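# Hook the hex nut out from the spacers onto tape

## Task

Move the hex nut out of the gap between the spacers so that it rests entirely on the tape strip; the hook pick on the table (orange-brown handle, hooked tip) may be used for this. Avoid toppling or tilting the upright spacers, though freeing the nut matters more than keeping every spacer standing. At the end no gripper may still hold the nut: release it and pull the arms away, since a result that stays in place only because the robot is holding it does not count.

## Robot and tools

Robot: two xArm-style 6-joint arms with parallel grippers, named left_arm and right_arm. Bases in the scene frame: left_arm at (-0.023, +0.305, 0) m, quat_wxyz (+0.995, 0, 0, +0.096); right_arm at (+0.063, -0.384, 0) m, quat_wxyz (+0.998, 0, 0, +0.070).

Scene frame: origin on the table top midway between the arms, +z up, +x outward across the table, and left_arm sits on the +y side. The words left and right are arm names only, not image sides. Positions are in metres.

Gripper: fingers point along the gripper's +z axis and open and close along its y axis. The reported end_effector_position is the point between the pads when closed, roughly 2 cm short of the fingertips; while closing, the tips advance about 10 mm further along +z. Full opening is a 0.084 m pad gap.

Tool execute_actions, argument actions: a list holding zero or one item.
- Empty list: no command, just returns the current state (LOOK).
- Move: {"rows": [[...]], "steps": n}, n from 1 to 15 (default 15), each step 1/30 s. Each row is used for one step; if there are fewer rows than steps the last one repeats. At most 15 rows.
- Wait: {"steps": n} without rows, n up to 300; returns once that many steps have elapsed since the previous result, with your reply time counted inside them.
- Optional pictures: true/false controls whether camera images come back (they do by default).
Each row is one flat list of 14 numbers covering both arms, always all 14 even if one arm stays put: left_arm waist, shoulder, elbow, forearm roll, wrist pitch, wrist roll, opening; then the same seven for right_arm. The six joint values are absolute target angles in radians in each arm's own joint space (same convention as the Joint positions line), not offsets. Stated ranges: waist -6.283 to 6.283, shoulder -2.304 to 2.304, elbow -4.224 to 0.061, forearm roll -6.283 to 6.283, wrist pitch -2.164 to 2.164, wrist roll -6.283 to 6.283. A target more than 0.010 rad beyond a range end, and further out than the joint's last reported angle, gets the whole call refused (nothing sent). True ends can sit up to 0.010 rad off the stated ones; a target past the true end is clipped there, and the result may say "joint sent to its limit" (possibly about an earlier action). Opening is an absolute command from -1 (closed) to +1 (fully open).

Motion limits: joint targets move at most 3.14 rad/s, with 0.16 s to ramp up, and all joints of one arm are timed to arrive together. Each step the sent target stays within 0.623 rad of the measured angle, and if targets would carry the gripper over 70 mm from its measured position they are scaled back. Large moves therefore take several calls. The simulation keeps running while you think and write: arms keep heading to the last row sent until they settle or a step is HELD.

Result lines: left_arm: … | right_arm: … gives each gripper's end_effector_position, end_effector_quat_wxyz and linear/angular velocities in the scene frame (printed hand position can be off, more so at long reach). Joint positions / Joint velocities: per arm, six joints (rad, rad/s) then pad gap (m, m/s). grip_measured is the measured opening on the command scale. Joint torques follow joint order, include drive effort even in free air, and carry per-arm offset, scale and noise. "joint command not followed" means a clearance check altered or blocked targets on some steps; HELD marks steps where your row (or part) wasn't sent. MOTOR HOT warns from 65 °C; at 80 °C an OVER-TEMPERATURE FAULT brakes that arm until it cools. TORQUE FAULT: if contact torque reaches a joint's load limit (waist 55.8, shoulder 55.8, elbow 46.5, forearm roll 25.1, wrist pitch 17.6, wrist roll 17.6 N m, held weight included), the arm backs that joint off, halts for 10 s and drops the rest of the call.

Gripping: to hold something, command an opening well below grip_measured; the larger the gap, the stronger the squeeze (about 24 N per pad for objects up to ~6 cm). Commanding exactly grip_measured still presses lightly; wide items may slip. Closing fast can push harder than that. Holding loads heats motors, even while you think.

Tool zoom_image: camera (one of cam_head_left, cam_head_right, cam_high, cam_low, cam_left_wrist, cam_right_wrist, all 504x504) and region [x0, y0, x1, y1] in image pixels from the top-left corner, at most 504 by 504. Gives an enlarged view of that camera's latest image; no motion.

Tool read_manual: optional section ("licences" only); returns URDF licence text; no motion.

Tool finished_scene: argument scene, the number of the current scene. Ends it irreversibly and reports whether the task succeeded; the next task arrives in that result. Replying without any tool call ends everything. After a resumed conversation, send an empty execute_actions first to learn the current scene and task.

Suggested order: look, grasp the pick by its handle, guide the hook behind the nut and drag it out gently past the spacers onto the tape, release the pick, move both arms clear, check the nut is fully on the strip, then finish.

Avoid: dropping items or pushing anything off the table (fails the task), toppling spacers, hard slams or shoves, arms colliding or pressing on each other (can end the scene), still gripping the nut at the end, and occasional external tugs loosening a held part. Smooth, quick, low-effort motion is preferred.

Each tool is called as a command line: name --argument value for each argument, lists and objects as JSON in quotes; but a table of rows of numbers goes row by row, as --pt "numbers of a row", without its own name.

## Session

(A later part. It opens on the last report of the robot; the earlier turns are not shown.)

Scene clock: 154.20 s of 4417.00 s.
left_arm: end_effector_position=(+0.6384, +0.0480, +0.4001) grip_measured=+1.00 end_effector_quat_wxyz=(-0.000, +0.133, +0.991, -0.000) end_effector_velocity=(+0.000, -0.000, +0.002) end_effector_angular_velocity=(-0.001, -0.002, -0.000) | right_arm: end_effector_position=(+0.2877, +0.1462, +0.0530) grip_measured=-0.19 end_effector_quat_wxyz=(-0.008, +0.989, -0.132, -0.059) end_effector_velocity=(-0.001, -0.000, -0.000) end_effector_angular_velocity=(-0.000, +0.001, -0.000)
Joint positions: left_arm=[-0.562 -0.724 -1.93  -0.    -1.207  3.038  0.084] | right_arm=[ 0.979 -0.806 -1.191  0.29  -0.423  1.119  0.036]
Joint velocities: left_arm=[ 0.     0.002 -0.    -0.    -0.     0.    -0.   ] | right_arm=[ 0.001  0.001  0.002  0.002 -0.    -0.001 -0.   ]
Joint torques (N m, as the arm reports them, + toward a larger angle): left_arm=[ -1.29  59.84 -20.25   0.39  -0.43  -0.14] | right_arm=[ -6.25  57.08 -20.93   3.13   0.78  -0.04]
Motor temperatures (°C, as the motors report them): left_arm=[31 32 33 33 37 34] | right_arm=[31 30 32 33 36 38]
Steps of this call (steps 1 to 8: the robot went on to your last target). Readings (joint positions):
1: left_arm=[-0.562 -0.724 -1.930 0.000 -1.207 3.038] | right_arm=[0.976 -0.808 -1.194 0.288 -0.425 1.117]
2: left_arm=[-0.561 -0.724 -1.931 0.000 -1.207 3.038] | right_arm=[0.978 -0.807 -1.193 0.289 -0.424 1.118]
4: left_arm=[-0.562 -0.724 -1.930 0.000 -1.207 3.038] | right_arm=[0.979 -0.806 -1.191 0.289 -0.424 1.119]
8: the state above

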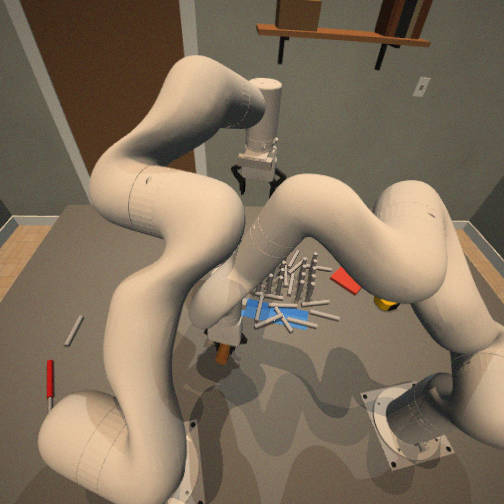

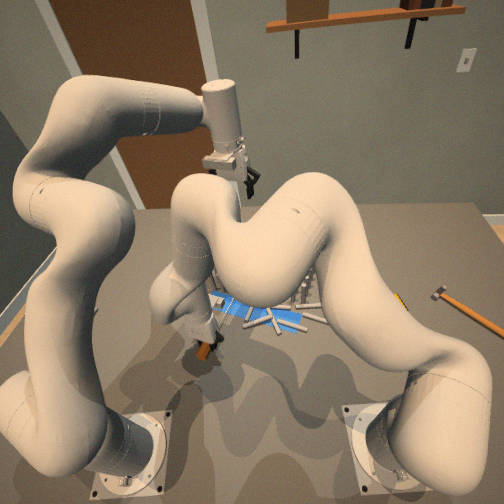

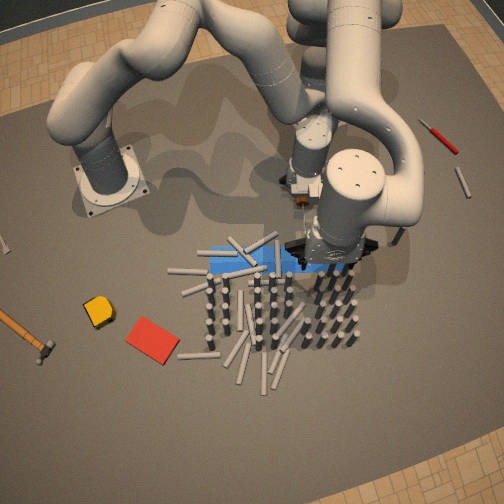

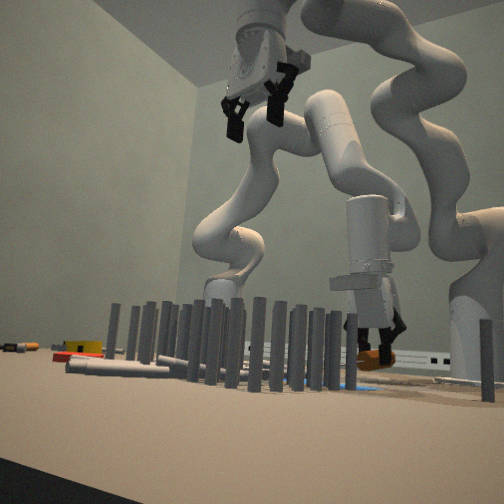

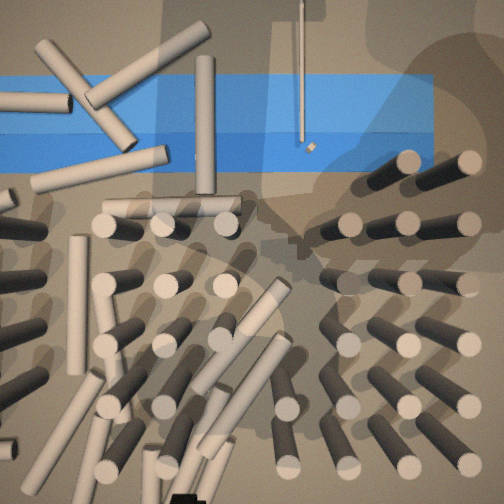

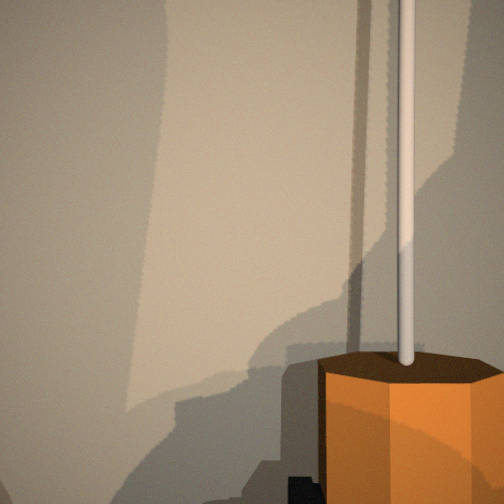

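execute_actions --actions '[{"rows": [[-0.5615,-0.724,-1.9305,0,-1.2065,3.0384,1,0.9790,-0.7839,-1.1872,0.2825,-0.4409,1.1271,-0.6]], "steps": 7}]' --pictures false

execute_actions --actions '[{"rows": [[-0.5615,-0.724,-1.9305,0,-1.2065,3.0384,1,0.9566,-0.8029,-1.2226,0.2722,-0.4588,1.1157,-0.6]], "steps": 10}]' --pictures false

execute_actions --actions '[{"rows": [[-0.5615,-0.724,-1.9305,0,-1.2065,3.0384,1,0.9566,-0.8245,-1.2260,0.2793,-0.4410,1.1077,-0.6]], "steps": 10}]' --pictures false

execute_actions --actions '[{"rows": [[-0.5615,-0.724,-1.9305,0,-1.2065,3.0384,1,0.9606,-0.8235,-1.2243,0.2803,-0.4398,1.1106,-0.6],[-0.5615,-0.724,-1.9305,0,-1.2065,3.0384,1,0.9646,-0.8226,-1.2225,0.2814,-0.4387,1.1136,-0.6],[-0.5615,-0.724,-1.9305,0,-1.2065,3.0384,1,0.9686,-0.8216,-1.2208,0.2824,-0.4375,1.1165,-0.6],[-0.5615,-0.724,-1.9305,0,-1.2065,3.0384,1,0.9726,-0.8206,-1.2191,0.2834,-0.4364,1.1194,-0.6],[-0.5615,-0.724,-1.9305,0,-1.2065,3.0384,1,0.9766,-0.8196,-1.2173,0.2844,-0.4352,1.1224,-0.6],[-0.5615,-0.724,-1.9305,0,-1.2065,3.0384,1,0.9806,-0.8187,-1.2156,0.2855,-0.4341,1.1253,-0.6],[-0.5615,-0.724,-1.9305,0,-1.2065,3.0384,1,0.9846,-0.8177,-1.2139,0.2865,-0.4329,1.1282,-0.6],[-0.5615,-0.724,-1.9305,0,-1.2065,3.0384,1,0.9886,-0.8167,-1.2121,0.2875,-0.4317,1.1312,-0.6],[-0.5615,-0.724,-1.9305,0,-1.2065,3.0384,1,0.9926,-0.8157,-1.2104,0.2885,-0.4306,1.1341,-0.6],[-0.5615,-0.724,-1.9305,0,-1.2065,3.0384,1,0.9966,-0.8148,-1.2087,0.2896,-0.4294,1.1370,-0.6],[-0.5615,-0.724,-1.9305,0,-1.2065,3.0384,1,1.0006,-0.8138,-1.2069,0.2906,-0.4283,1.1400,-0.6],[-0.5615,-0.724,-1.9305,0,-1.2065,3.0384,1,1.0046,-0.8128,-1.2052,0.2916,-0.4271,1.1429,-0.6]], "steps": 15}]' --pictures false

execute_actions --actions '[{"steps": 6}]'

zoom_image --camera "cam_left_wrist" --region '[255, 70, 365, 180]'

Scene clock: 157.70 s of 4417.00 s.
left_arm: end_effector_position=(+0.6384, +0.0480, +0.4001) grip_measured=+1.00 end_effector_quat_wxyz=(-0.000, +0.133, +0.991, -0.000) end_effector_velocity=(+0.000, +0.001, +0.001) end_effector_angular_velocity=(-0.000, -0.001, +0.001) | right_arm: end_effector_position=(+0.2876, +0.1472, +0.0648) grip_measured=-0.19 end_effector_quat_wxyz=(-0.009, +0.989, -0.132, -0.060) end_effector_velocity=(-0.005, -0.009, -0.002) end_effector_angular_velocity=(-0.022, +0.013, -0.001)
Joint positions: left_arm=[-0.562 -0.724 -1.931 -0.    -1.207  3.038  0.084] | right_arm=[ 0.979 -0.784 -1.188  0.283 -0.44   1.127  0.036]
Joint velocities: left_arm=[ 0.001  0.001  0.     0.     0.    -0.001  0.   ] | right_arm=[-0.     0.002  0.012 -0.005 -0.015  0.007  0.   ]
Joint torques (N m, as the arm reports them, + toward a larger angle): left_arm=[ -3.6   59.69 -19.63   1.1   -0.45  -0.28] | right_arm=[ -6.79  52.87 -20.39   2.76   0.59  -0.01]
Motor temperatures (°C, as the motors report them): left_arm=[31 32 33 33 37 34] | right_arm=[31 30 32 33 36 38]
Steps of this call (steps 1 to 15: the robot went on to your last target; steps 16 to 90: nothing new was sent; then 0.27 s passed at rest; steps 91 to 97: all 7 steps of this action). Readings (joint positions):
91: left_arm=[-0.562 -0.724 -1.930 0.000 -1.207 3.038] | right_arm=[0.979 -0.805 -1.191 0.290 -0.423 1.119]
92: left_arm=[-0.562 -0.724 -1.930 -0.000 -1.207 3.038] | right_arm=[0.979 -0.802 -1.189 0.288 -0.427 1.121]
94: left_arm=[-0.562 -0.724 -1.930 -0.000 -1.207 3.038] | right_arm=[0.979 -0.789 -1.188 0.284 -0.436 1.125]
97: the state above

Scene clock: 158.03 s of 4417.00 s.
left_arm: end_effector_position=(+0.6384, +0.0480, +0.4001) grip_measured=+1.00 end_effector_quat_wxyz=(-0.000, +0.133, +0.991, -0.000) end_effector_velocity=(+0.001, +0.000, +0.000) end_effector_angular_velocity=(-0.000, -0.001, +0.003) | right_arm: end_effector_position=(+0.3035, +0.1504, +0.0643) grip_measured=-0.19 end_effector_quat_wxyz=(-0.008, +0.989, -0.132, -0.060) end_effector_velocity=(-0.001, +0.001, +0.001) end_effector_angular_velocity=(-0.001, +0.001, +0.005)
Joint positions: left_arm=[-0.562 -0.724 -1.931 -0.    -1.207  3.038  0.084] | right_arm=[ 0.957 -0.803 -1.222  0.272 -0.459  1.116  0.036]
Joint velocities: left_arm=[ 0.001 -0.    -0.001  0.     0.    -0.002 -0.   ] | right_arm=[ 0.001  0.    -0.002 -0.001 -0.003 -0.002  0.   ]
Joint torques (N m, as the arm reports them, + toward a larger angle): left_arm=[ -1.85  61.13 -19.59   0.96  -0.34  -0.07] | right_arm=[ -6.46  57.68 -21.45   2.58   0.61  -0.02]
Motor temperatures (°C, as the motors report them): left_arm=[31 32 33 33 37 34] | right_arm=[31 30 32 33 36 38]
Steps of this call (steps 1 to 10: all 10 steps of this action). Readings (joint positions):
1: left_arm=[-0.561 -0.724 -1.931 -0.000 -1.206 3.038] | right_arm=[0.979 -0.784 -1.188 0.283 -0.441 1.127]
2: left_arm=[-0.562 -0.724 -1.930 0.000 -1.207 3.038] | right_arm=[0.976 -0.787 -1.193 0.281 -0.445 1.125]
4: left_arm=[-0.562 -0.724 -1.930 0.000 -1.206 3.038] | right_arm=[0.963 -0.798 -1.212 0.275 -0.453 1.119]
8: left_arm=[-0.562 -0.724 -1.930 -0.000 -1.206 3.038] | right_arm=[0.957 -0.803 -1.222 0.272 -0.458 1.116]
10: the state above

Scene clock: 158.37 s of 4417.00 s.
left_arm: end_effector_position=(+0.6384, +0.0480, +0.4001) grip_measured=+1.00 end_effector_quat_wxyz=(-0.000, +0.133, +0.991, -0.000) end_effector_velocity=(-0.000, +0.000, -0.001) end_effector_angular_velocity=(+0.000, +0.002, +0.000) | right_arm: end_effector_position=(+0.3039, +0.1501, +0.0527) grip_measured=-0.19 end_effector_quat_wxyz=(-0.008, +0.989, -0.132, -0.060) end_effector_velocity=(+0.002, +0.003, +0.002) end_effector_angular_velocity=(+0.007, -0.004, +0.000)
Joint positions: left_arm=[-0.561 -0.724 -1.931 -0.    -1.207  3.038  0.084] | right_arm=[ 0.957 -0.824 -1.226  0.279 -0.441  1.108  0.036]
Joint velocities: left_arm=[ 0.    -0.001  0.001 -0.001  0.     0.    -0.   ] | right_arm=[-0.     0.002 -0.003  0.001  0.003 -0.001 -0.   ]
Joint torques (N m, as the arm reports them, + toward a larger angle): left_arm=[ -3.25  61.13 -19.39   0.32  -0.36   0.04] | right_arm=[ -6.47  56.91 -21.19   2.48   0.52  -0.18]
Motor temperatures (°C, as the motors report them): left_arm=[31 32 33 33 37 34] | right_arm=[31 30 32 33 36 38]
Steps of this call (steps 1 to 10: all 10 steps of this action). Readings (joint positions):
1: left_arm=[-0.562 -0.724 -1.930 -0.000 -1.207 3.038] | right_arm=[0.957 -0.803 -1.222 0.272 -0.458 1.116]
2: left_arm=[-0.562 -0.724 -1.930 -0.000 -1.207 3.038] | right_arm=[0.957 -0.806 -1.224 0.274 -0.455 1.114]
4: left_arm=[-0.561 -0.724 -1.931 -0.000 -1.207 3.038] | right_arm=[0.957 -0.819 -1.225 0.278 -0.446 1.110]
8: left_arm=[-0.561 -0.724 -1.931 0.000 -1.207 3.038] | right_arm=[0.957 -0.824 -1.226 0.279 -0.441 1.108]
10: the state above

Scene clock: 158.87 s of 4417.00 s.
left_arm: end_effector_position=(+0.6384, +0.0480, +0.4001) grip_measured=+1.00 end_effector_quat_wxyz=(-0.000, +0.133, +0.991, -0.000) end_effector_velocity=(+0.000, +0.001, +0.000) end_effector_angular_velocity=(-0.001, -0.001, +0.001) | right_arm: end_effector_position=(+0.2766, +0.1566, +0.0531) grip_measured=-0.19 end_effector_quat_wxyz=(-0.008, +0.989, -0.132, -0.060) end_effector_velocity=(-0.023, +0.004, +0.000) end_effector_angular_velocity=(-0.001, +0.001, -0.000)
Joint positions: left_arm=[-0.562 -0.724 -1.93  -0.    -1.207  3.038  0.084] | right_arm=[ 1.003 -0.813 -1.206  0.291 -0.428  1.141  0.036]
Joint velocities: left_arm=[ 0.001  0.    -0.    -0.001 -0.     0.    -0.   ] | right_arm=[0.038 0.01  0.018 0.011 0.011 0.028 0.   ]
Joint torques (N m, as the arm reports them, + toward a larger angle): left_arm=[ -0.67  61.47 -19.87   1.87  -0.34   0.17] | right_arm=[-12.55  56.8  -21.21   3.24   0.53  -0.11]
Motor temperatures (°C, as the motors report them): left_arm=[31 32 33 33 37 34] | right_arm=[31 30 32 33 36 38]
Steps of this call (steps 1 to 15: all 15 steps of this action). Readings (joint positions):
1: left_arm=[-0.562 -0.724 -1.930 0.000 -1.206 3.038] | right_arm=[0.957 -0.824 -1.226 0.279 -0.441 1.108]
2: left_arm=[-0.561 -0.724 -1.931 -0.000 -1.207 3.038] | right_arm=[0.958 -0.824 -1.226 0.280 -0.441 1.109]
4: left_arm=[-0.562 -0.724 -1.930 0.000 -1.207 3.038] | right_arm=[0.963 -0.823 -1.223 0.281 -0.439 1.113]
8: left_arm=[-0.562 -0.724 -1.930 -0.000 -1.207 3.038] | right_arm=[0.978 -0.819 -1.217 0.285 -0.435 1.123]
15: the state above

Scene clock: 159.07 s of 4417.00 s.
left_arm: end_effector_position=(+0.6384, +0.0480, +0.4001) grip_measured=+1.00 end_effector_quat_wxyz=(-0.000, +0.133, +0.991, -0.000) end_effector_velocity=(-0.000, -0.001, -0.001) end_effector_angular_velocity=(+0.001, +0.001, -0.000) | right_arm: end_effector_position=(+0.2759, +0.1568, +0.0531) grip_measured=-0.19 end_effector_quat_wxyz=(-0.008, +0.989, -0.132, -0.060) end_effector_velocity=(-0.001, -0.000, -0.000) end_effector_angular_velocity=(-0.001, +0.001, -0.001)
Joint positions: left_arm=[-0.562 -0.724 -1.93  -0.    -1.207  3.038  0.084] | right_arm=[ 1.004 -0.813 -1.205  0.292 -0.427  1.143  0.036]
Joint velocities: left_arm=[-0.001 -0.001  0.001  0.     0.    -0.001  0.   ] | right_arm=[ 0.001 -0.     0.001  0.001  0.     0.    -0.   ]
Joint torques (N m, as the arm reports them, + toward a larger angle): left_arm=[ -2.56  59.97 -20.1    1.    -0.32  -0.08] | right_arm=[ -6.39  56.93 -21.02   3.04   0.65  -0.03]
Motor temperatures (°C, as the motors report them): left_arm=[31 32 33 33 37 34] | right_arm=[31 30 32 33 36 38]
Steps of this call (steps 1 to 6: the robot went on to your last target). Readings (joint positions):
1: left_arm=[-0.561 -0.724 -1.931 0.000 -1.207 3.038] | right_arm=[1.004 -0.813 -1.206 0.291 -0.428 1.142]
2: left_arm=[-0.562 -0.724 -1.930 0.000 -1.207 3.038] | right_arm=[1.004 -0.813 -1.205 0.291 -0.427 1.142]
4: left_arm=[-0.561 -0.724 -1.931 -0.000 -1.206 3.038] | right_arm=[1.004 -0.813 -1.205 0.292 -0.427 1.143]
6: the state above

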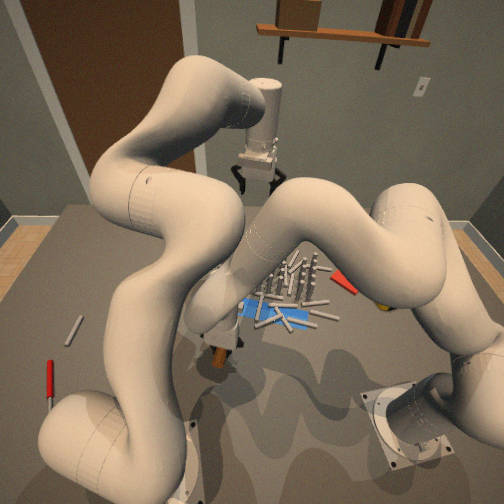

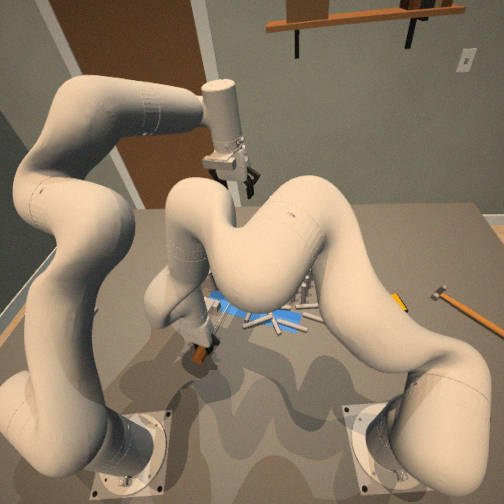

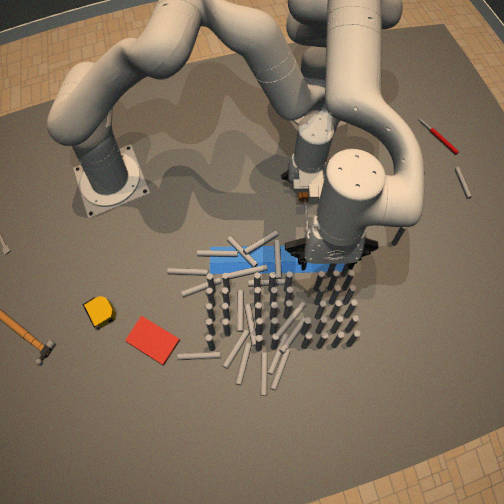

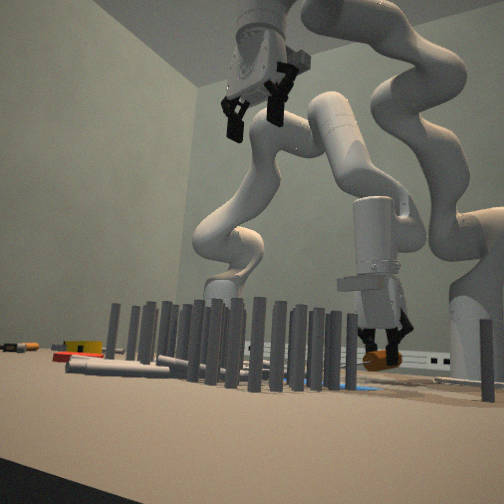

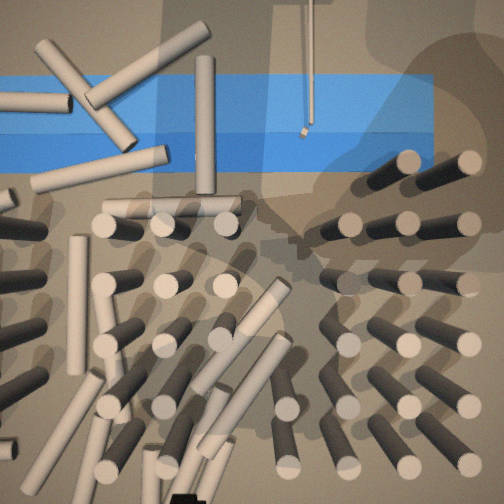

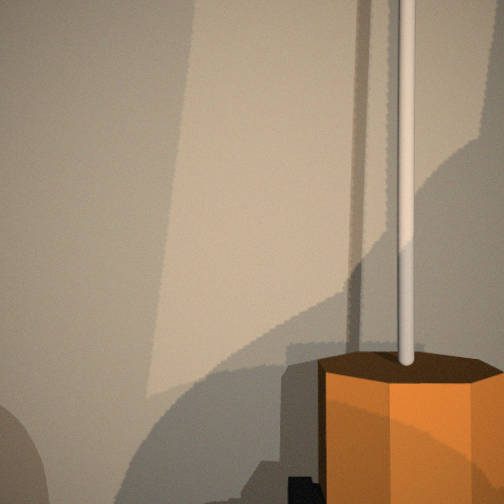

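Region (255, 70, 365, 180) of cam_left_wrist's 504x504 image, scaled by 4.582, with more detail than that image has.

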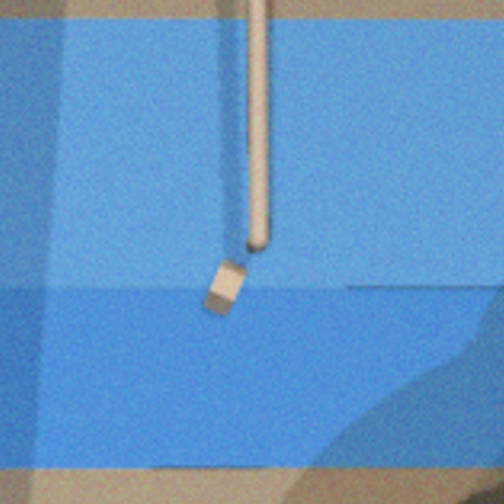

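execute_actions --actions '[{"rows": [[-0.5615,-0.724,-1.9305,0,-1.2065,3.0384,1,1.0046,-0.7588,-1.1966,0.2739,-0.4715,1.1629,-0.6]], "steps": 9}]' --pictures false

execute_actions --actions '[{"rows": [[-0.5615,-0.724,-1.9305,0,-1.2065,3.0384,1,1.3063,-0.087,-0.4039,0,-0.3169,0.0963,-0.6]], "steps": 15}]' --pictures false

execute_actions --actions '[{"steps": 20}]' --pictures false

Scene clock: 163.03 s of 4417.00 s.
left_arm: end_effector_position=(+0.6384, +0.0480, +0.4001) grip_measured=+1.00 end_effector_quat_wxyz=(-0.000, +0.133, +0.991, -0.000) end_effector_velocity=(-0.000, -0.000, -0.000) end_effector_angular_velocity=(+0.001, +0.000, -0.002) | right_arm: end_effector_position=(+0.2751, +0.1576, +0.0822) grip_measured=-0.19 end_effector_quat_wxyz=(-0.009, +0.989, -0.131, -0.061) end_effector_velocity=(-0.007, -0.015, -0.013) end_effector_angular_velocity=(-0.040, +0.020, -0.000)
Joint positions: left_arm=[-0.562 -0.724 -1.93  -0.    -1.206  3.038  0.084] | right_arm=[ 1.005 -0.759 -1.197  0.274 -0.471  1.163  0.036]
Joint velocities: left_arm=[-0.001 -0.001 -0.     0.    -0.     0.001  0.   ] | right_arm=[-0.    -0.014  0.016 -0.004 -0.014  0.005 -0.   ]
Joint torques (N m, as the arm reports them, + toward a larger angle): left_arm=[ -1.05  59.88 -19.2    0.79  -0.43  -0.05] | right_arm=[ -6.71  57.81 -22.5    2.76   0.52  -0.07]
Motor temperatures (°C, as the motors report them): left_arm=[31 32 33 33 37 34] | right_arm=[31 30 32 33 36 38]
Steps of this call (steps 1 to 15: the robot went on to your last target; steps 16 to 90: nothing new was sent; then 0.67 s passed at rest; steps 91 to 99: all 9 steps of this action). Readings (joint positions):
91: left_arm=[-0.562 -0.724 -1.930 0.000 -1.206 3.038] | right_arm=[1.005 -0.813 -1.205 0.292 -0.427 1.143]
92: left_arm=[-0.562 -0.724 -1.930 0.000 -1.206 3.038] | right_arm=[1.005 -0.808 -1.204 0.290 -0.433 1.145]
94: left_arm=[-0.561 -0.724 -1.931 0.000 -1.207 3.038] | right_arm=[1.005 -0.778 -1.198 0.280 -0.457 1.156]
98: left_arm=[-0.562 -0.724 -1.930 0.000 -1.207 3.038] | right_arm=[1.005 -0.759 -1.198 0.274 -0.470 1.162]
99: the state above

Scene clock: 163.53 s of 4417.00 s.
left_arm: end_effector_position=(+0.6384, +0.0480, +0.4001) grip_measured=+1.00 end_effector_quat_wxyz=(-0.000, +0.133, +0.991, -0.000) end_effector_velocity=(+0.000, +0.001, +0.000) end_effector_angular_velocity=(+0.001, -0.001, -0.001) | right_arm: end_effector_position=(+0.1518, +0.0316, +0.1471) grip_measured=-0.19 end_effector_quat_wxyz=(-0.011, +0.949, +0.314, -0.014) end_effector_velocity=(-0.213, -0.358, +0.046) end_effector_angular_velocity=(+0.009, -0.159, +2.422)
Joint positions: left_arm=[-0.561 -0.724 -1.931 -0.    -1.207  3.038  0.084] | right_arm=[ 1.198 -0.333 -0.709  0.098 -0.373  0.608  0.036]
Joint velocities: left_arm=[ 0.001  0.    -0.     0.001 -0.     0.001 -0.   ] | right_arm=[ 0.376  0.857  1.066 -0.343  0.194 -1.734 -0.   ]
Joint torques (N m, as the arm reports them, + toward a larger angle): left_arm=[ -2.24  59.62 -19.58   1.06  -0.19   0.  ] | right_arm=[ -6.03  31.64 -21.06   2.68   1.07  -0.7 ]
Motor temperatures (°C, as the motors report them): left_arm=[31 32 33 33 37 34] | right_arm=[31 30 32 33 36 38]
Steps of this call (steps 1 to 15: all 15 steps of this action). Readings (joint positions):
1: left_arm=[-0.562 -0.724 -1.930 0.000 -1.207 3.038] | right_arm=[1.005 -0.759 -1.196 0.274 -0.471 1.162]
2: left_arm=[-0.561 -0.724 -1.931 0.000 -1.207 3.038] | right_arm=[1.007 -0.754 -1.190 0.271 -0.469 1.156]
4: left_arm=[-0.562 -0.724 -1.930 0.000 -1.207 3.038] | right_arm=[1.032 -0.702 -1.134 0.247 -0.454 1.099]
8: left_arm=[-0.561 -0.724 -1.931 0.000 -1.207 3.038] | right_arm=[1.104 -0.546 -0.975 0.184 -0.420 0.940]
15: the state above

Scene clock: 164.20 s of 4417.00 s.
left_arm: end_effector_position=(+0.6384, +0.0480, +0.4001) grip_measured=+1.00 end_effector_quat_wxyz=(-0.000, +0.133, +0.991, -0.000) end_effector_velocity=(+0.000, +0.001, -0.000) end_effector_angular_velocity=(+0.001, -0.000, +0.000) | right_arm: end_effector_position=(+0.1010, -0.0766, +0.1500) grip_measured=-0.19 end_effector_quat_wxyz=(-0.000, +0.781, +0.625, +0.000) end_effector_velocity=(-0.001, -0.002, +0.000) end_effector_angular_velocity=(-0.001, -0.000, +0.005)
Joint positions: left_arm=[-0.562 -0.724 -1.93   0.    -1.207  3.038  0.084] | right_arm=[ 1.306 -0.088 -0.405  0.    -0.317  0.097  0.036]
Joint velocities: left_arm=[ 0.001 -0.     0.     0.001  0.     0.    -0.   ] | right_arm=[ 0.002  0.004  0.004 -0.001 -0.001 -0.003 -0.   ]
Joint torques (N m, as the arm reports them, + toward a larger angle): left_arm=[ -0.19  58.17 -20.18   1.77  -0.51  -0.22] | right_arm=[ -6.06  21.15 -19.51   2.82   0.82  -0.1 ]
Motor temperatures (°C, as the motors report them): left_arm=[31 32 33 33 37 34] | right_arm=[31 30 32 33 36 38]
Steps of this call (steps 1 to 20: the robot went on to your last target). Readings (joint positions):
1: left_arm=[-0.561 -0.724 -1.931 0.000 -1.207 3.038] | right_arm=[1.211 -0.304 -0.673 0.087 -0.366 0.549]
2: left_arm=[-0.562 -0.724 -1.930 0.000 -1.206 3.038] | right_arm=[1.223 -0.276 -0.637 0.075 -0.360 0.488]
4: left_arm=[-0.561 -0.724 -1.931 0.000 -1.207 3.038] | right_arm=[1.249 -0.218 -0.565 0.052 -0.346 0.367]
8: left_arm=[-0.562 -0.724 -1.931 -0.000 -1.207 3.038] | right_arm=[1.295 -0.114 -0.437 0.011 -0.324 0.154]
20: the state above

execute_actions --actions '[{"rows": [[-0.5615,-0.724,-1.9305,0,-1.2065,3.0384,1,1.3063,-0.485,-0.4335,0,0.0515,0.0963,-0.6]], "steps": 15}]' --pictures false

execute_actions --actions '[{"steps": 10}]' --pictures false

execute_actions --actions '[{"rows": [[-0.5615,-0.724,-1.9305,0,-1.2065,3.0384,1,1.3063,-0.485,-0.4335,0,0.0515,0.0963,1]], "steps": 15}]' --pictures false

execute_actions --actions '[{"rows": [[-0.5615,-0.724,-1.9305,0,-1.2065,3.0384,1,1.3063,-0.087,-0.4039,0,-0.3169,0.0963,1]], "steps": 15}]'

Scene clock: 165.67 s of 4417.00 s.
left_arm: end_effector_position=(+0.6384, +0.0480, +0.4001) grip_measured=+1.00 end_effector_quat_wxyz=(-0.000, +0.133, +0.991, -0.000) end_effector_velocity=(-0.000, -0.001, +0.000) end_effector_angular_velocity=(+0.000, -0.000, -0.001) | right_arm: end_effector_position=(+0.1010, -0.0763, +0.0321) grip_measured=-0.19 end_effector_quat_wxyz=(+0.000, +0.780, +0.625, -0.000) end_effector_velocity=(+0.002, +0.014, -0.001) end_effector_angular_velocity=(+0.041, -0.005, -0.001)
Joint positions: left_arm=[-0.561 -0.724 -1.93   0.    -1.207  3.038  0.084] | right_arm=[ 1.306 -0.482 -0.433 -0.     0.049  0.096  0.036]
Joint velocities: left_arm=[-0.001 -0.    -0.001  0.    -0.    -0.    -0.   ] | right_arm=[ 0.    -0.008 -0.011  0.     0.039  0.001  0.   ]
Joint torques (N m, as the arm reports them, + toward a larger angle): left_arm=[ -2.45  58.5  -19.71   1.32  -0.38  -0.05] | right_arm=[ -6.7   33.01 -11.21   2.78   0.45  -0.13]
Motor temperatures (°C, as the motors report them): left_arm=[31 32 33 33 37 34] | right_arm=[31 30 32 33 36 38]
Steps of this call (steps 1 to 15: the robot went on to your last target; steps 16 to 29: nothing new was sent; steps 30 to 44: all 15 steps of this action). Readings (joint positions):
30: left_arm=[-0.561 -0.724 -1.931 0.000 -1.207 3.038] | right_arm=[1.306 -0.087 -0.404 -0.000 -0.317 0.096]
31: left_arm=[-0.562 -0.724 -1.930 0.000 -1.207 3.038] | right_arm=[1.306 -0.092 -0.405 -0.000 -0.310 0.096]
33: left_arm=[-0.562 -0.724 -1.931 -0.000 -1.207 3.038] | right_arm=[1.306 -0.147 -0.410 0.000 -0.256 0.096]
37: left_arm=[-0.562 -0.724 -1.930 0.000 -1.207 3.038] | right_arm=[1.306 -0.355 -0.424 0.000 -0.068 0.096]
44: the state above

Scene clock: 166.00 s of 4417.00 s.
left_arm: end_effector_position=(+0.6384, +0.0480, +0.4001) grip_measured=+1.00 end_effector_quat_wxyz=(-0.000, +0.133, +0.991, -0.000) end_effector_velocity=(+0.000, +0.000, +0.000) end_effector_angular_velocity=(-0.000, -0.000, +0.001) | right_arm: end_effector_position=(+0.1010, -0.0762, +0.0315) grip_measured=-0.19 end_effector_quat_wxyz=(-0.000, +0.780, +0.625, +0.000) end_effector_velocity=(-0.000, -0.002, -0.001) end_effector_angular_velocity=(-0.005, +0.001, +0.001)
Joint positions: left_arm=[-0.561 -0.724 -1.93  -0.    -1.207  3.038  0.084] | right_arm=[ 1.306 -0.485 -0.434 -0.     0.051  0.096  0.036]
Joint velocities: left_arm=[ 0.001  0.001  0.     0.    -0.    -0.001 -0.   ] | right_arm=[-0.    -0.003  0.002 -0.001  0.001 -0.     0.   ]
Joint torques (N m, as the arm reports them, + toward a larger angle): left_arm=[ -2.27  60.47 -19.59   1.17  -0.5   -0.02] | right_arm=[ -7.    31.59 -10.85   2.41   0.8   -0.1 ]
Motor temperatures (°C, as the motors report them): left_arm=[31 32 33 33 37 34] | right_arm=[31 30 32 33 36 38]
Steps of this call (steps 1 to 10: the robot went on to your last target). Readings (joint positions):
1: left_arm=[-0.562 -0.724 -1.930 0.000 -1.207 3.038] | right_arm=[1.306 -0.483 -0.433 -0.000 0.050 0.096]
2: left_arm=[-0.561 -0.724 -1.931 -0.000 -1.207 3.038] | right_arm=[1.306 -0.483 -0.434 -0.000 0.051 0.096]
4: left_arm=[-0.562 -0.724 -1.930 0.000 -1.207 3.038] | right_arm=[1.306 -0.483 -0.434 -0.000 0.051 0.096]
8: left_arm=[-0.562 -0.724 -1.930 0.000 -1.207 3.038] | right_arm=[1.306 -0.484 -0.434 -0.000 0.051 0.096]
10: the state above

Scene clock: 166.50 s of 4417.00 s.
left_arm: end_effector_position=(+0.6384, +0.0480, +0.4001) grip_measured=+1.00 end_effector_quat_wxyz=(-0.000, +0.133, +0.991, -0.000) end_effector_velocity=(+0.000, +0.001, -0.000) end_effector_angular_velocity=(+0.001, +0.000, -0.000) | right_arm: end_effector_position=(+0.1010, -0.0763, +0.0314) grip_measured=+1.00 end_effector_quat_wxyz=(-0.000, +0.780, +0.625, +0.000) end_effector_velocity=(+0.000, +0.000, -0.000) end_effector_angular_velocity=(-0.001, +0.000, +0.000)
Joint positions: left_arm=[-0.562 -0.724 -1.93  -0.    -1.206  3.038  0.084] | right_arm=[ 1.306 -0.485 -0.434 -0.     0.052  0.096  0.084]
Joint velocities: left_arm=[ 0.001 -0.001 -0.     0.001  0.     0.     0.   ] | right_arm=[-0.    -0.    -0.001 -0.    -0.001 -0.     0.   ]
Joint torques (N m, as the arm reports them, + toward a larger angle): left_arm=[  1.65  60.52 -20.79   1.1   -0.24  -0.05] | right_arm=[ -5.2   30.82 -10.95   2.11   0.7   -0.01]
Motor temperatures (°C, as the motors report them): left_arm=[31 32 33 33 37 34] | right_arm=[31 30 32 33 36 38]
Steps of this call (steps 1 to 15: all 15 steps of this action). Readings (joint positions):
1: left_arm=[-0.562 -0.724 -1.931 -0.000 -1.207 3.038] | right_arm=[1.306 -0.485 -0.434 -0.000 0.051 0.096]
2: left_arm=[-0.562 -0.724 -1.930 0.000 -1.207 3.038] | right_arm=[1.306 -0.485 -0.434 -0.000 0.051 0.096]
4: left_arm=[-0.561 -0.724 -1.931 0.000 -1.207 3.038] | right_arm=[1.306 -0.485 -0.434 -0.000 0.051 0.096]
8: left_arm=[-0.562 -0.724 -1.930 0.000 -1.207 3.038] | right_arm=[1.306 -0.485 -0.434 -0.000 0.051 0.096]
15: the state above

Scene clock: 167.00 s of 4417.00 s.
left_arm: end_effector_position=(+0.6384, +0.0480, +0.4001) grip_measured=+1.00 end_effector_quat_wxyz=(-0.000, +0.133, +0.991, -0.000) end_effector_velocity=(+0.000, +0.000, -0.000) end_effector_angular_velocity=(+0.002, -0.000, -0.001) | right_arm: end_effector_position=(+0.1009, -0.0770, +0.1491) grip_measured=+1.00 end_effector_quat_wxyz=(+0.000, +0.780, +0.625, -0.000) end_effector_velocity=(-0.001, -0.011, +0.001) end_effector_angular_velocity=(-0.033, +0.004, +0.001)
Joint positions: left_arm=[-0.562 -0.724 -1.93  -0.    -1.207  3.038  0.084] | right_arm=[ 1.306 -0.09  -0.404 -0.    -0.315  0.096  0.084]
Joint velocities: left_arm=[ 0.    -0.     0.     0.002  0.     0.     0.   ] | right_arm=[-0.     0.009  0.008  0.    -0.034 -0.001 -0.   ]
Joint torques (N m, as the arm reports them, + toward a larger angle): left_arm=[ -3.99  60.16 -19.32   0.89  -0.45  -0.37] | right_arm=[ -6.88  19.09 -19.62   2.57   0.8   -0.03]
Motor temperatures (°C, as the motors report them): left_arm=[31 32 33 33 37 34] | right_arm=[31 30 32 33 36 38]
Steps of this call (steps 1 to 15: all 15 steps of this action). Readings (joint positions):
1: left_arm=[-0.562 -0.724 -1.930 0.000 -1.207 3.038] | right_arm=[1.306 -0.485 -0.433 0.000 0.051 0.096]
2: left_arm=[-0.562 -0.724 -1.930 0.000 -1.206 3.038] | right_arm=[1.306 -0.480 -0.433 0.000 0.045 0.096]
4: left_arm=[-0.561 -0.724 -1.930 0.000 -1.207 3.038] | right_arm=[1.306 -0.425 -0.427 -0.000 -0.010 0.096]
8: left_arm=[-0.561 -0.724 -1.931 0.000 -1.207 3.038] | right_arm=[1.306 -0.217 -0.415 0.000 -0.196 0.096]
15: the state above

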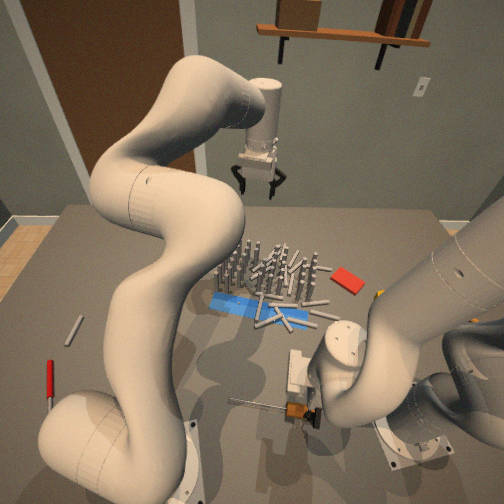

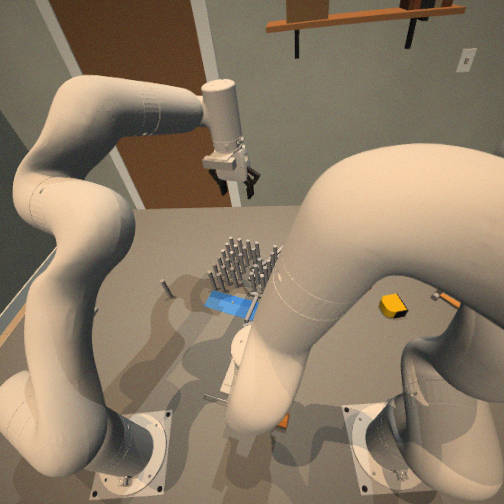

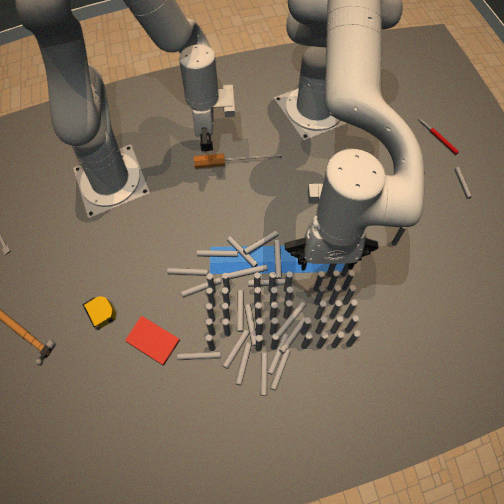

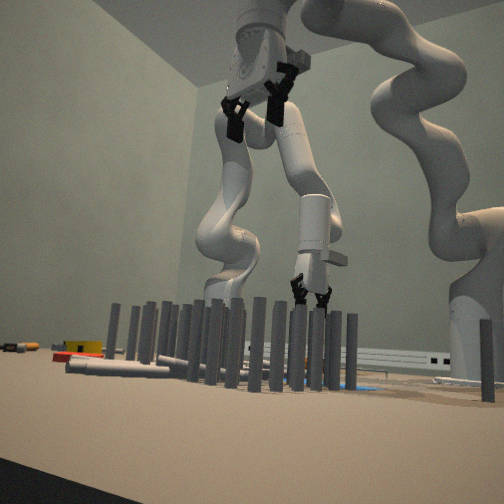

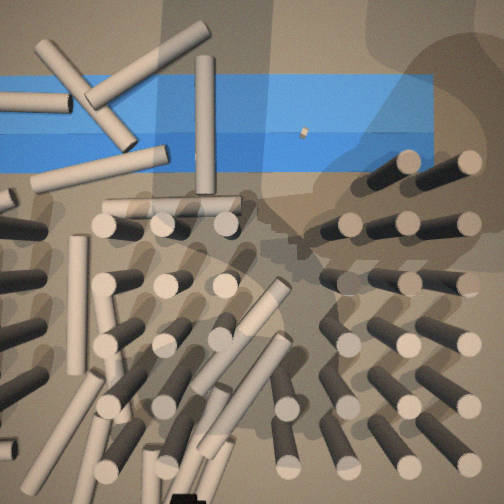

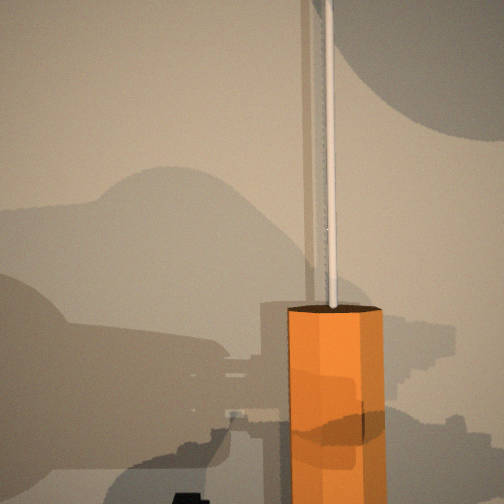

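execute_actions --actions '[{"rows": [[-0.7166,-0.6756,-1.1083,0,-0.4327,-0.2583,0.2,1.3063,-0.087,-0.4039,0,-0.3169,0.0963,1]], "steps": 15}]' --pictures false

execute_actions --actions '[{"steps": 35}]'

Scene clock: 181.10 s of 4417.00 s.
left_arm: end_effector_position=(+0.5650, +0.0113, +0.2192) grip_measured=+0.19 end_effector_quat_wxyz=(+0.004, -0.070, +0.997, -0.003) end_effector_velocity=(-0.242, -0.007, -0.369) end_effector_angular_velocity=(+0.001, +0.036, +1.285) | right_arm: end_effector_position=(+0.1009, -0.0769, +0.1500) grip_measured=+1.00 end_effector_quat_wxyz=(+0.000, +0.780, +0.625, +0.000) end_effector_velocity=(-0.000, -0.000, -0.000) end_effector_angular_velocity=(-0.001, +0.001, -0.001)
Joint positions: left_arm=[-0.654 -0.696 -1.47  -0.    -0.764  2.538  0.052] | right_arm=[ 1.306 -0.087 -0.404 -0.    -0.317  0.096  0.084]
Joint velocities: left_arm=[-0.173  0.054  1.    -0.001  0.912 -1.457 -0.   ] | right_arm=[ 0.    -0.     0.001  0.002 -0.    -0.001 -0.   ]
Joint torques (N m, as the arm reports them, + toward a larger angle): left_arm=[ -1.05  59.76 -18.94   0.99  -0.39   0.17] | right_arm=[ -6.46  22.06 -19.52   2.55   0.76  -0.04]
Motor temperatures (°C, as the motors report them): left_arm=[31 32 33 33 37 34] | right_arm=[31 30 32 33 36 38]
Steps of this call (steps 1 to 15: the robot went on to your last target; steps 16 to 90: nothing new was sent; then 10.60 s passed at rest; steps 91 to 105: all 15 steps of this action). Readings (joint positions):
91: left_arm=[-0.562 -0.724 -1.930 0.000 -1.206 3.038] | right_arm=[1.306 -0.087 -0.404 -0.000 -0.317 0.096]
92: left_arm=[-0.563 -0.723 -1.925 0.000 -1.199 3.031] | right_arm=[1.306 -0.087 -0.404 0.000 -0.317 0.096]
94: left_arm=[-0.575 -0.717 -1.872 0.000 -1.143 2.975] | right_arm=[1.306 -0.087 -0.404 0.000 -0.317 0.096]
98: left_arm=[-0.611 -0.709 -1.716 -0.000 -0.992 2.824] | right_arm=[1.306 -0.087 -0.404 -0.000 -0.317 0.096]
105: the state above

Scene clock: 182.27 s of 4417.00 s.
left_arm: end_effector_position=(+0.4600, +0.0246, +0.1000) grip_measured=+0.19 end_effector_quat_wxyz=(+0.000, +0.991, -0.135, +0.000) end_effector_velocity=(-0.001, +0.000, -0.001) end_effector_angular_velocity=(+0.001, +0.002, +0.058) | right_arm: end_effector_position=(+0.1009, -0.0769, +0.1500) grip_measured=+1.00 end_effector_quat_wxyz=(+0.000, +0.780, +0.625, +0.000) end_effector_velocity=(+0.000, +0.001, +0.000) end_effector_angular_velocity=(+0.002, +0.000, -0.002)
Joint positions: left_arm=[-0.717 -0.676 -1.108  0.    -0.433 -0.254  0.052] | right_arm=[ 1.306 -0.087 -0.404 -0.    -0.317  0.096  0.084]
Joint velocities: left_arm=[-0.001 -0.002  0.     0.     0.    -0.059  0.   ] | right_arm=[ 0.     0.    -0.001  0.001  0.     0.001  0.   ]
Joint torques (N m, as the arm reports them, + toward a larger angle): left_arm=[ -0.16  53.12 -15.06   1.16  -0.56   0.41] | right_arm=[ -7.11  21.18 -19.3    2.86   0.78   0.04]
Motor temperatures (°C, as the motors report them): left_arm=[31 32 33 33 37 34] | right_arm=[31 30 32 33 36 38]
Steps of this call (steps 1 to 35: the robot went on to your last target). Readings (joint positions):
1: left_arm=[-0.660 -0.694 -1.437 -0.000 -0.734 2.488] | right_arm=[1.306 -0.087 -0.404 -0.000 -0.317 0.096]
2: left_arm=[-0.665 -0.692 -1.404 -0.000 -0.704 2.434] | right_arm=[1.306 -0.087 -0.404 0.000 -0.317 0.096]
4: left_arm=[-0.676 -0.689 -1.342 -0.000 -0.647 2.314] | right_arm=[1.306 -0.087 -0.404 0.000 -0.317 0.096]
8: left_arm=[-0.696 -0.682 -1.227 -0.000 -0.542 2.007] | right_arm=[1.306 -0.087 -0.404 -0.000 -0.317 0.096]
35: the state above

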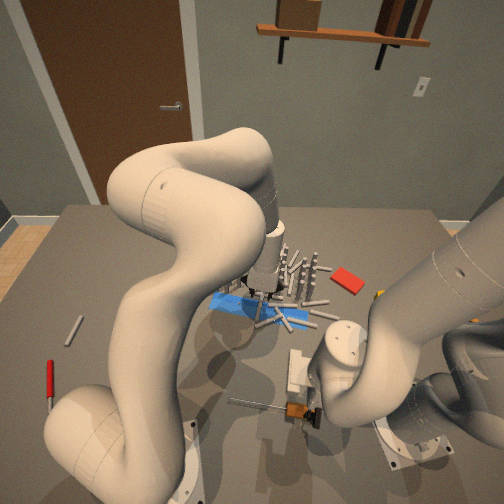

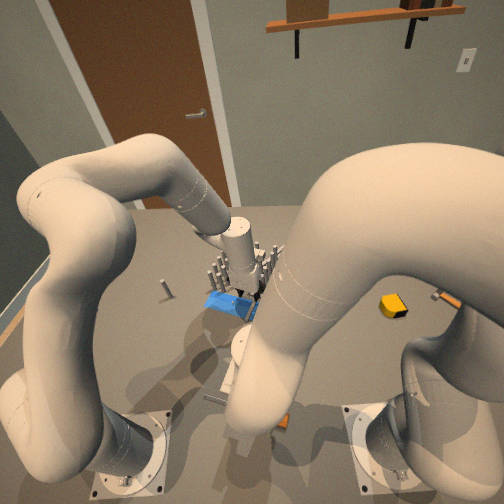

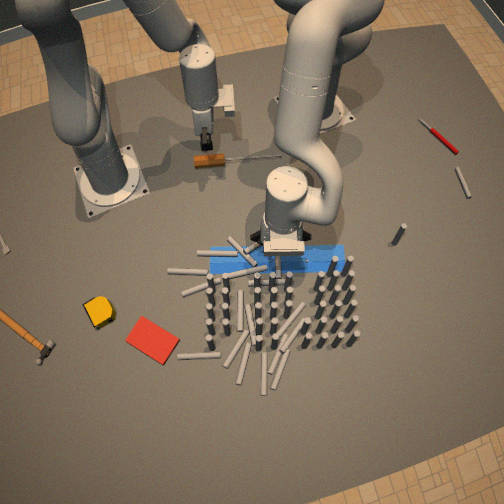

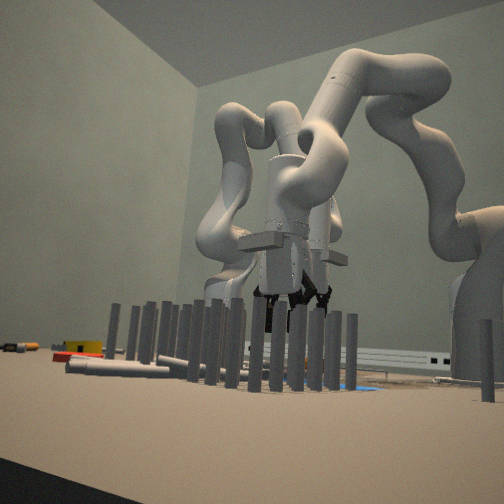

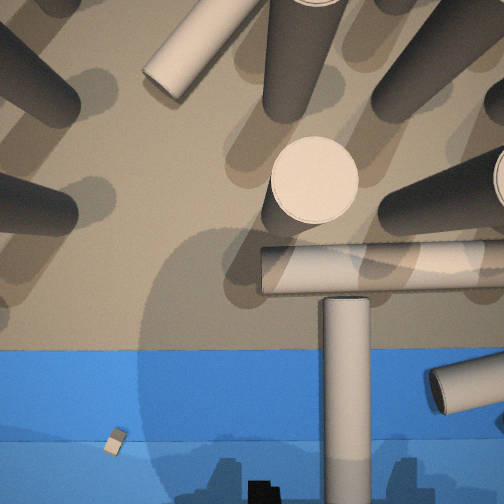

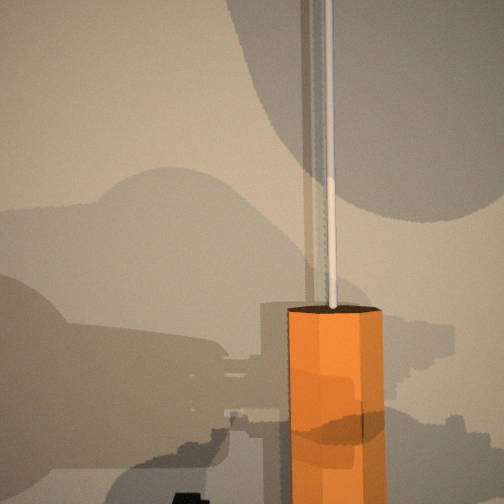

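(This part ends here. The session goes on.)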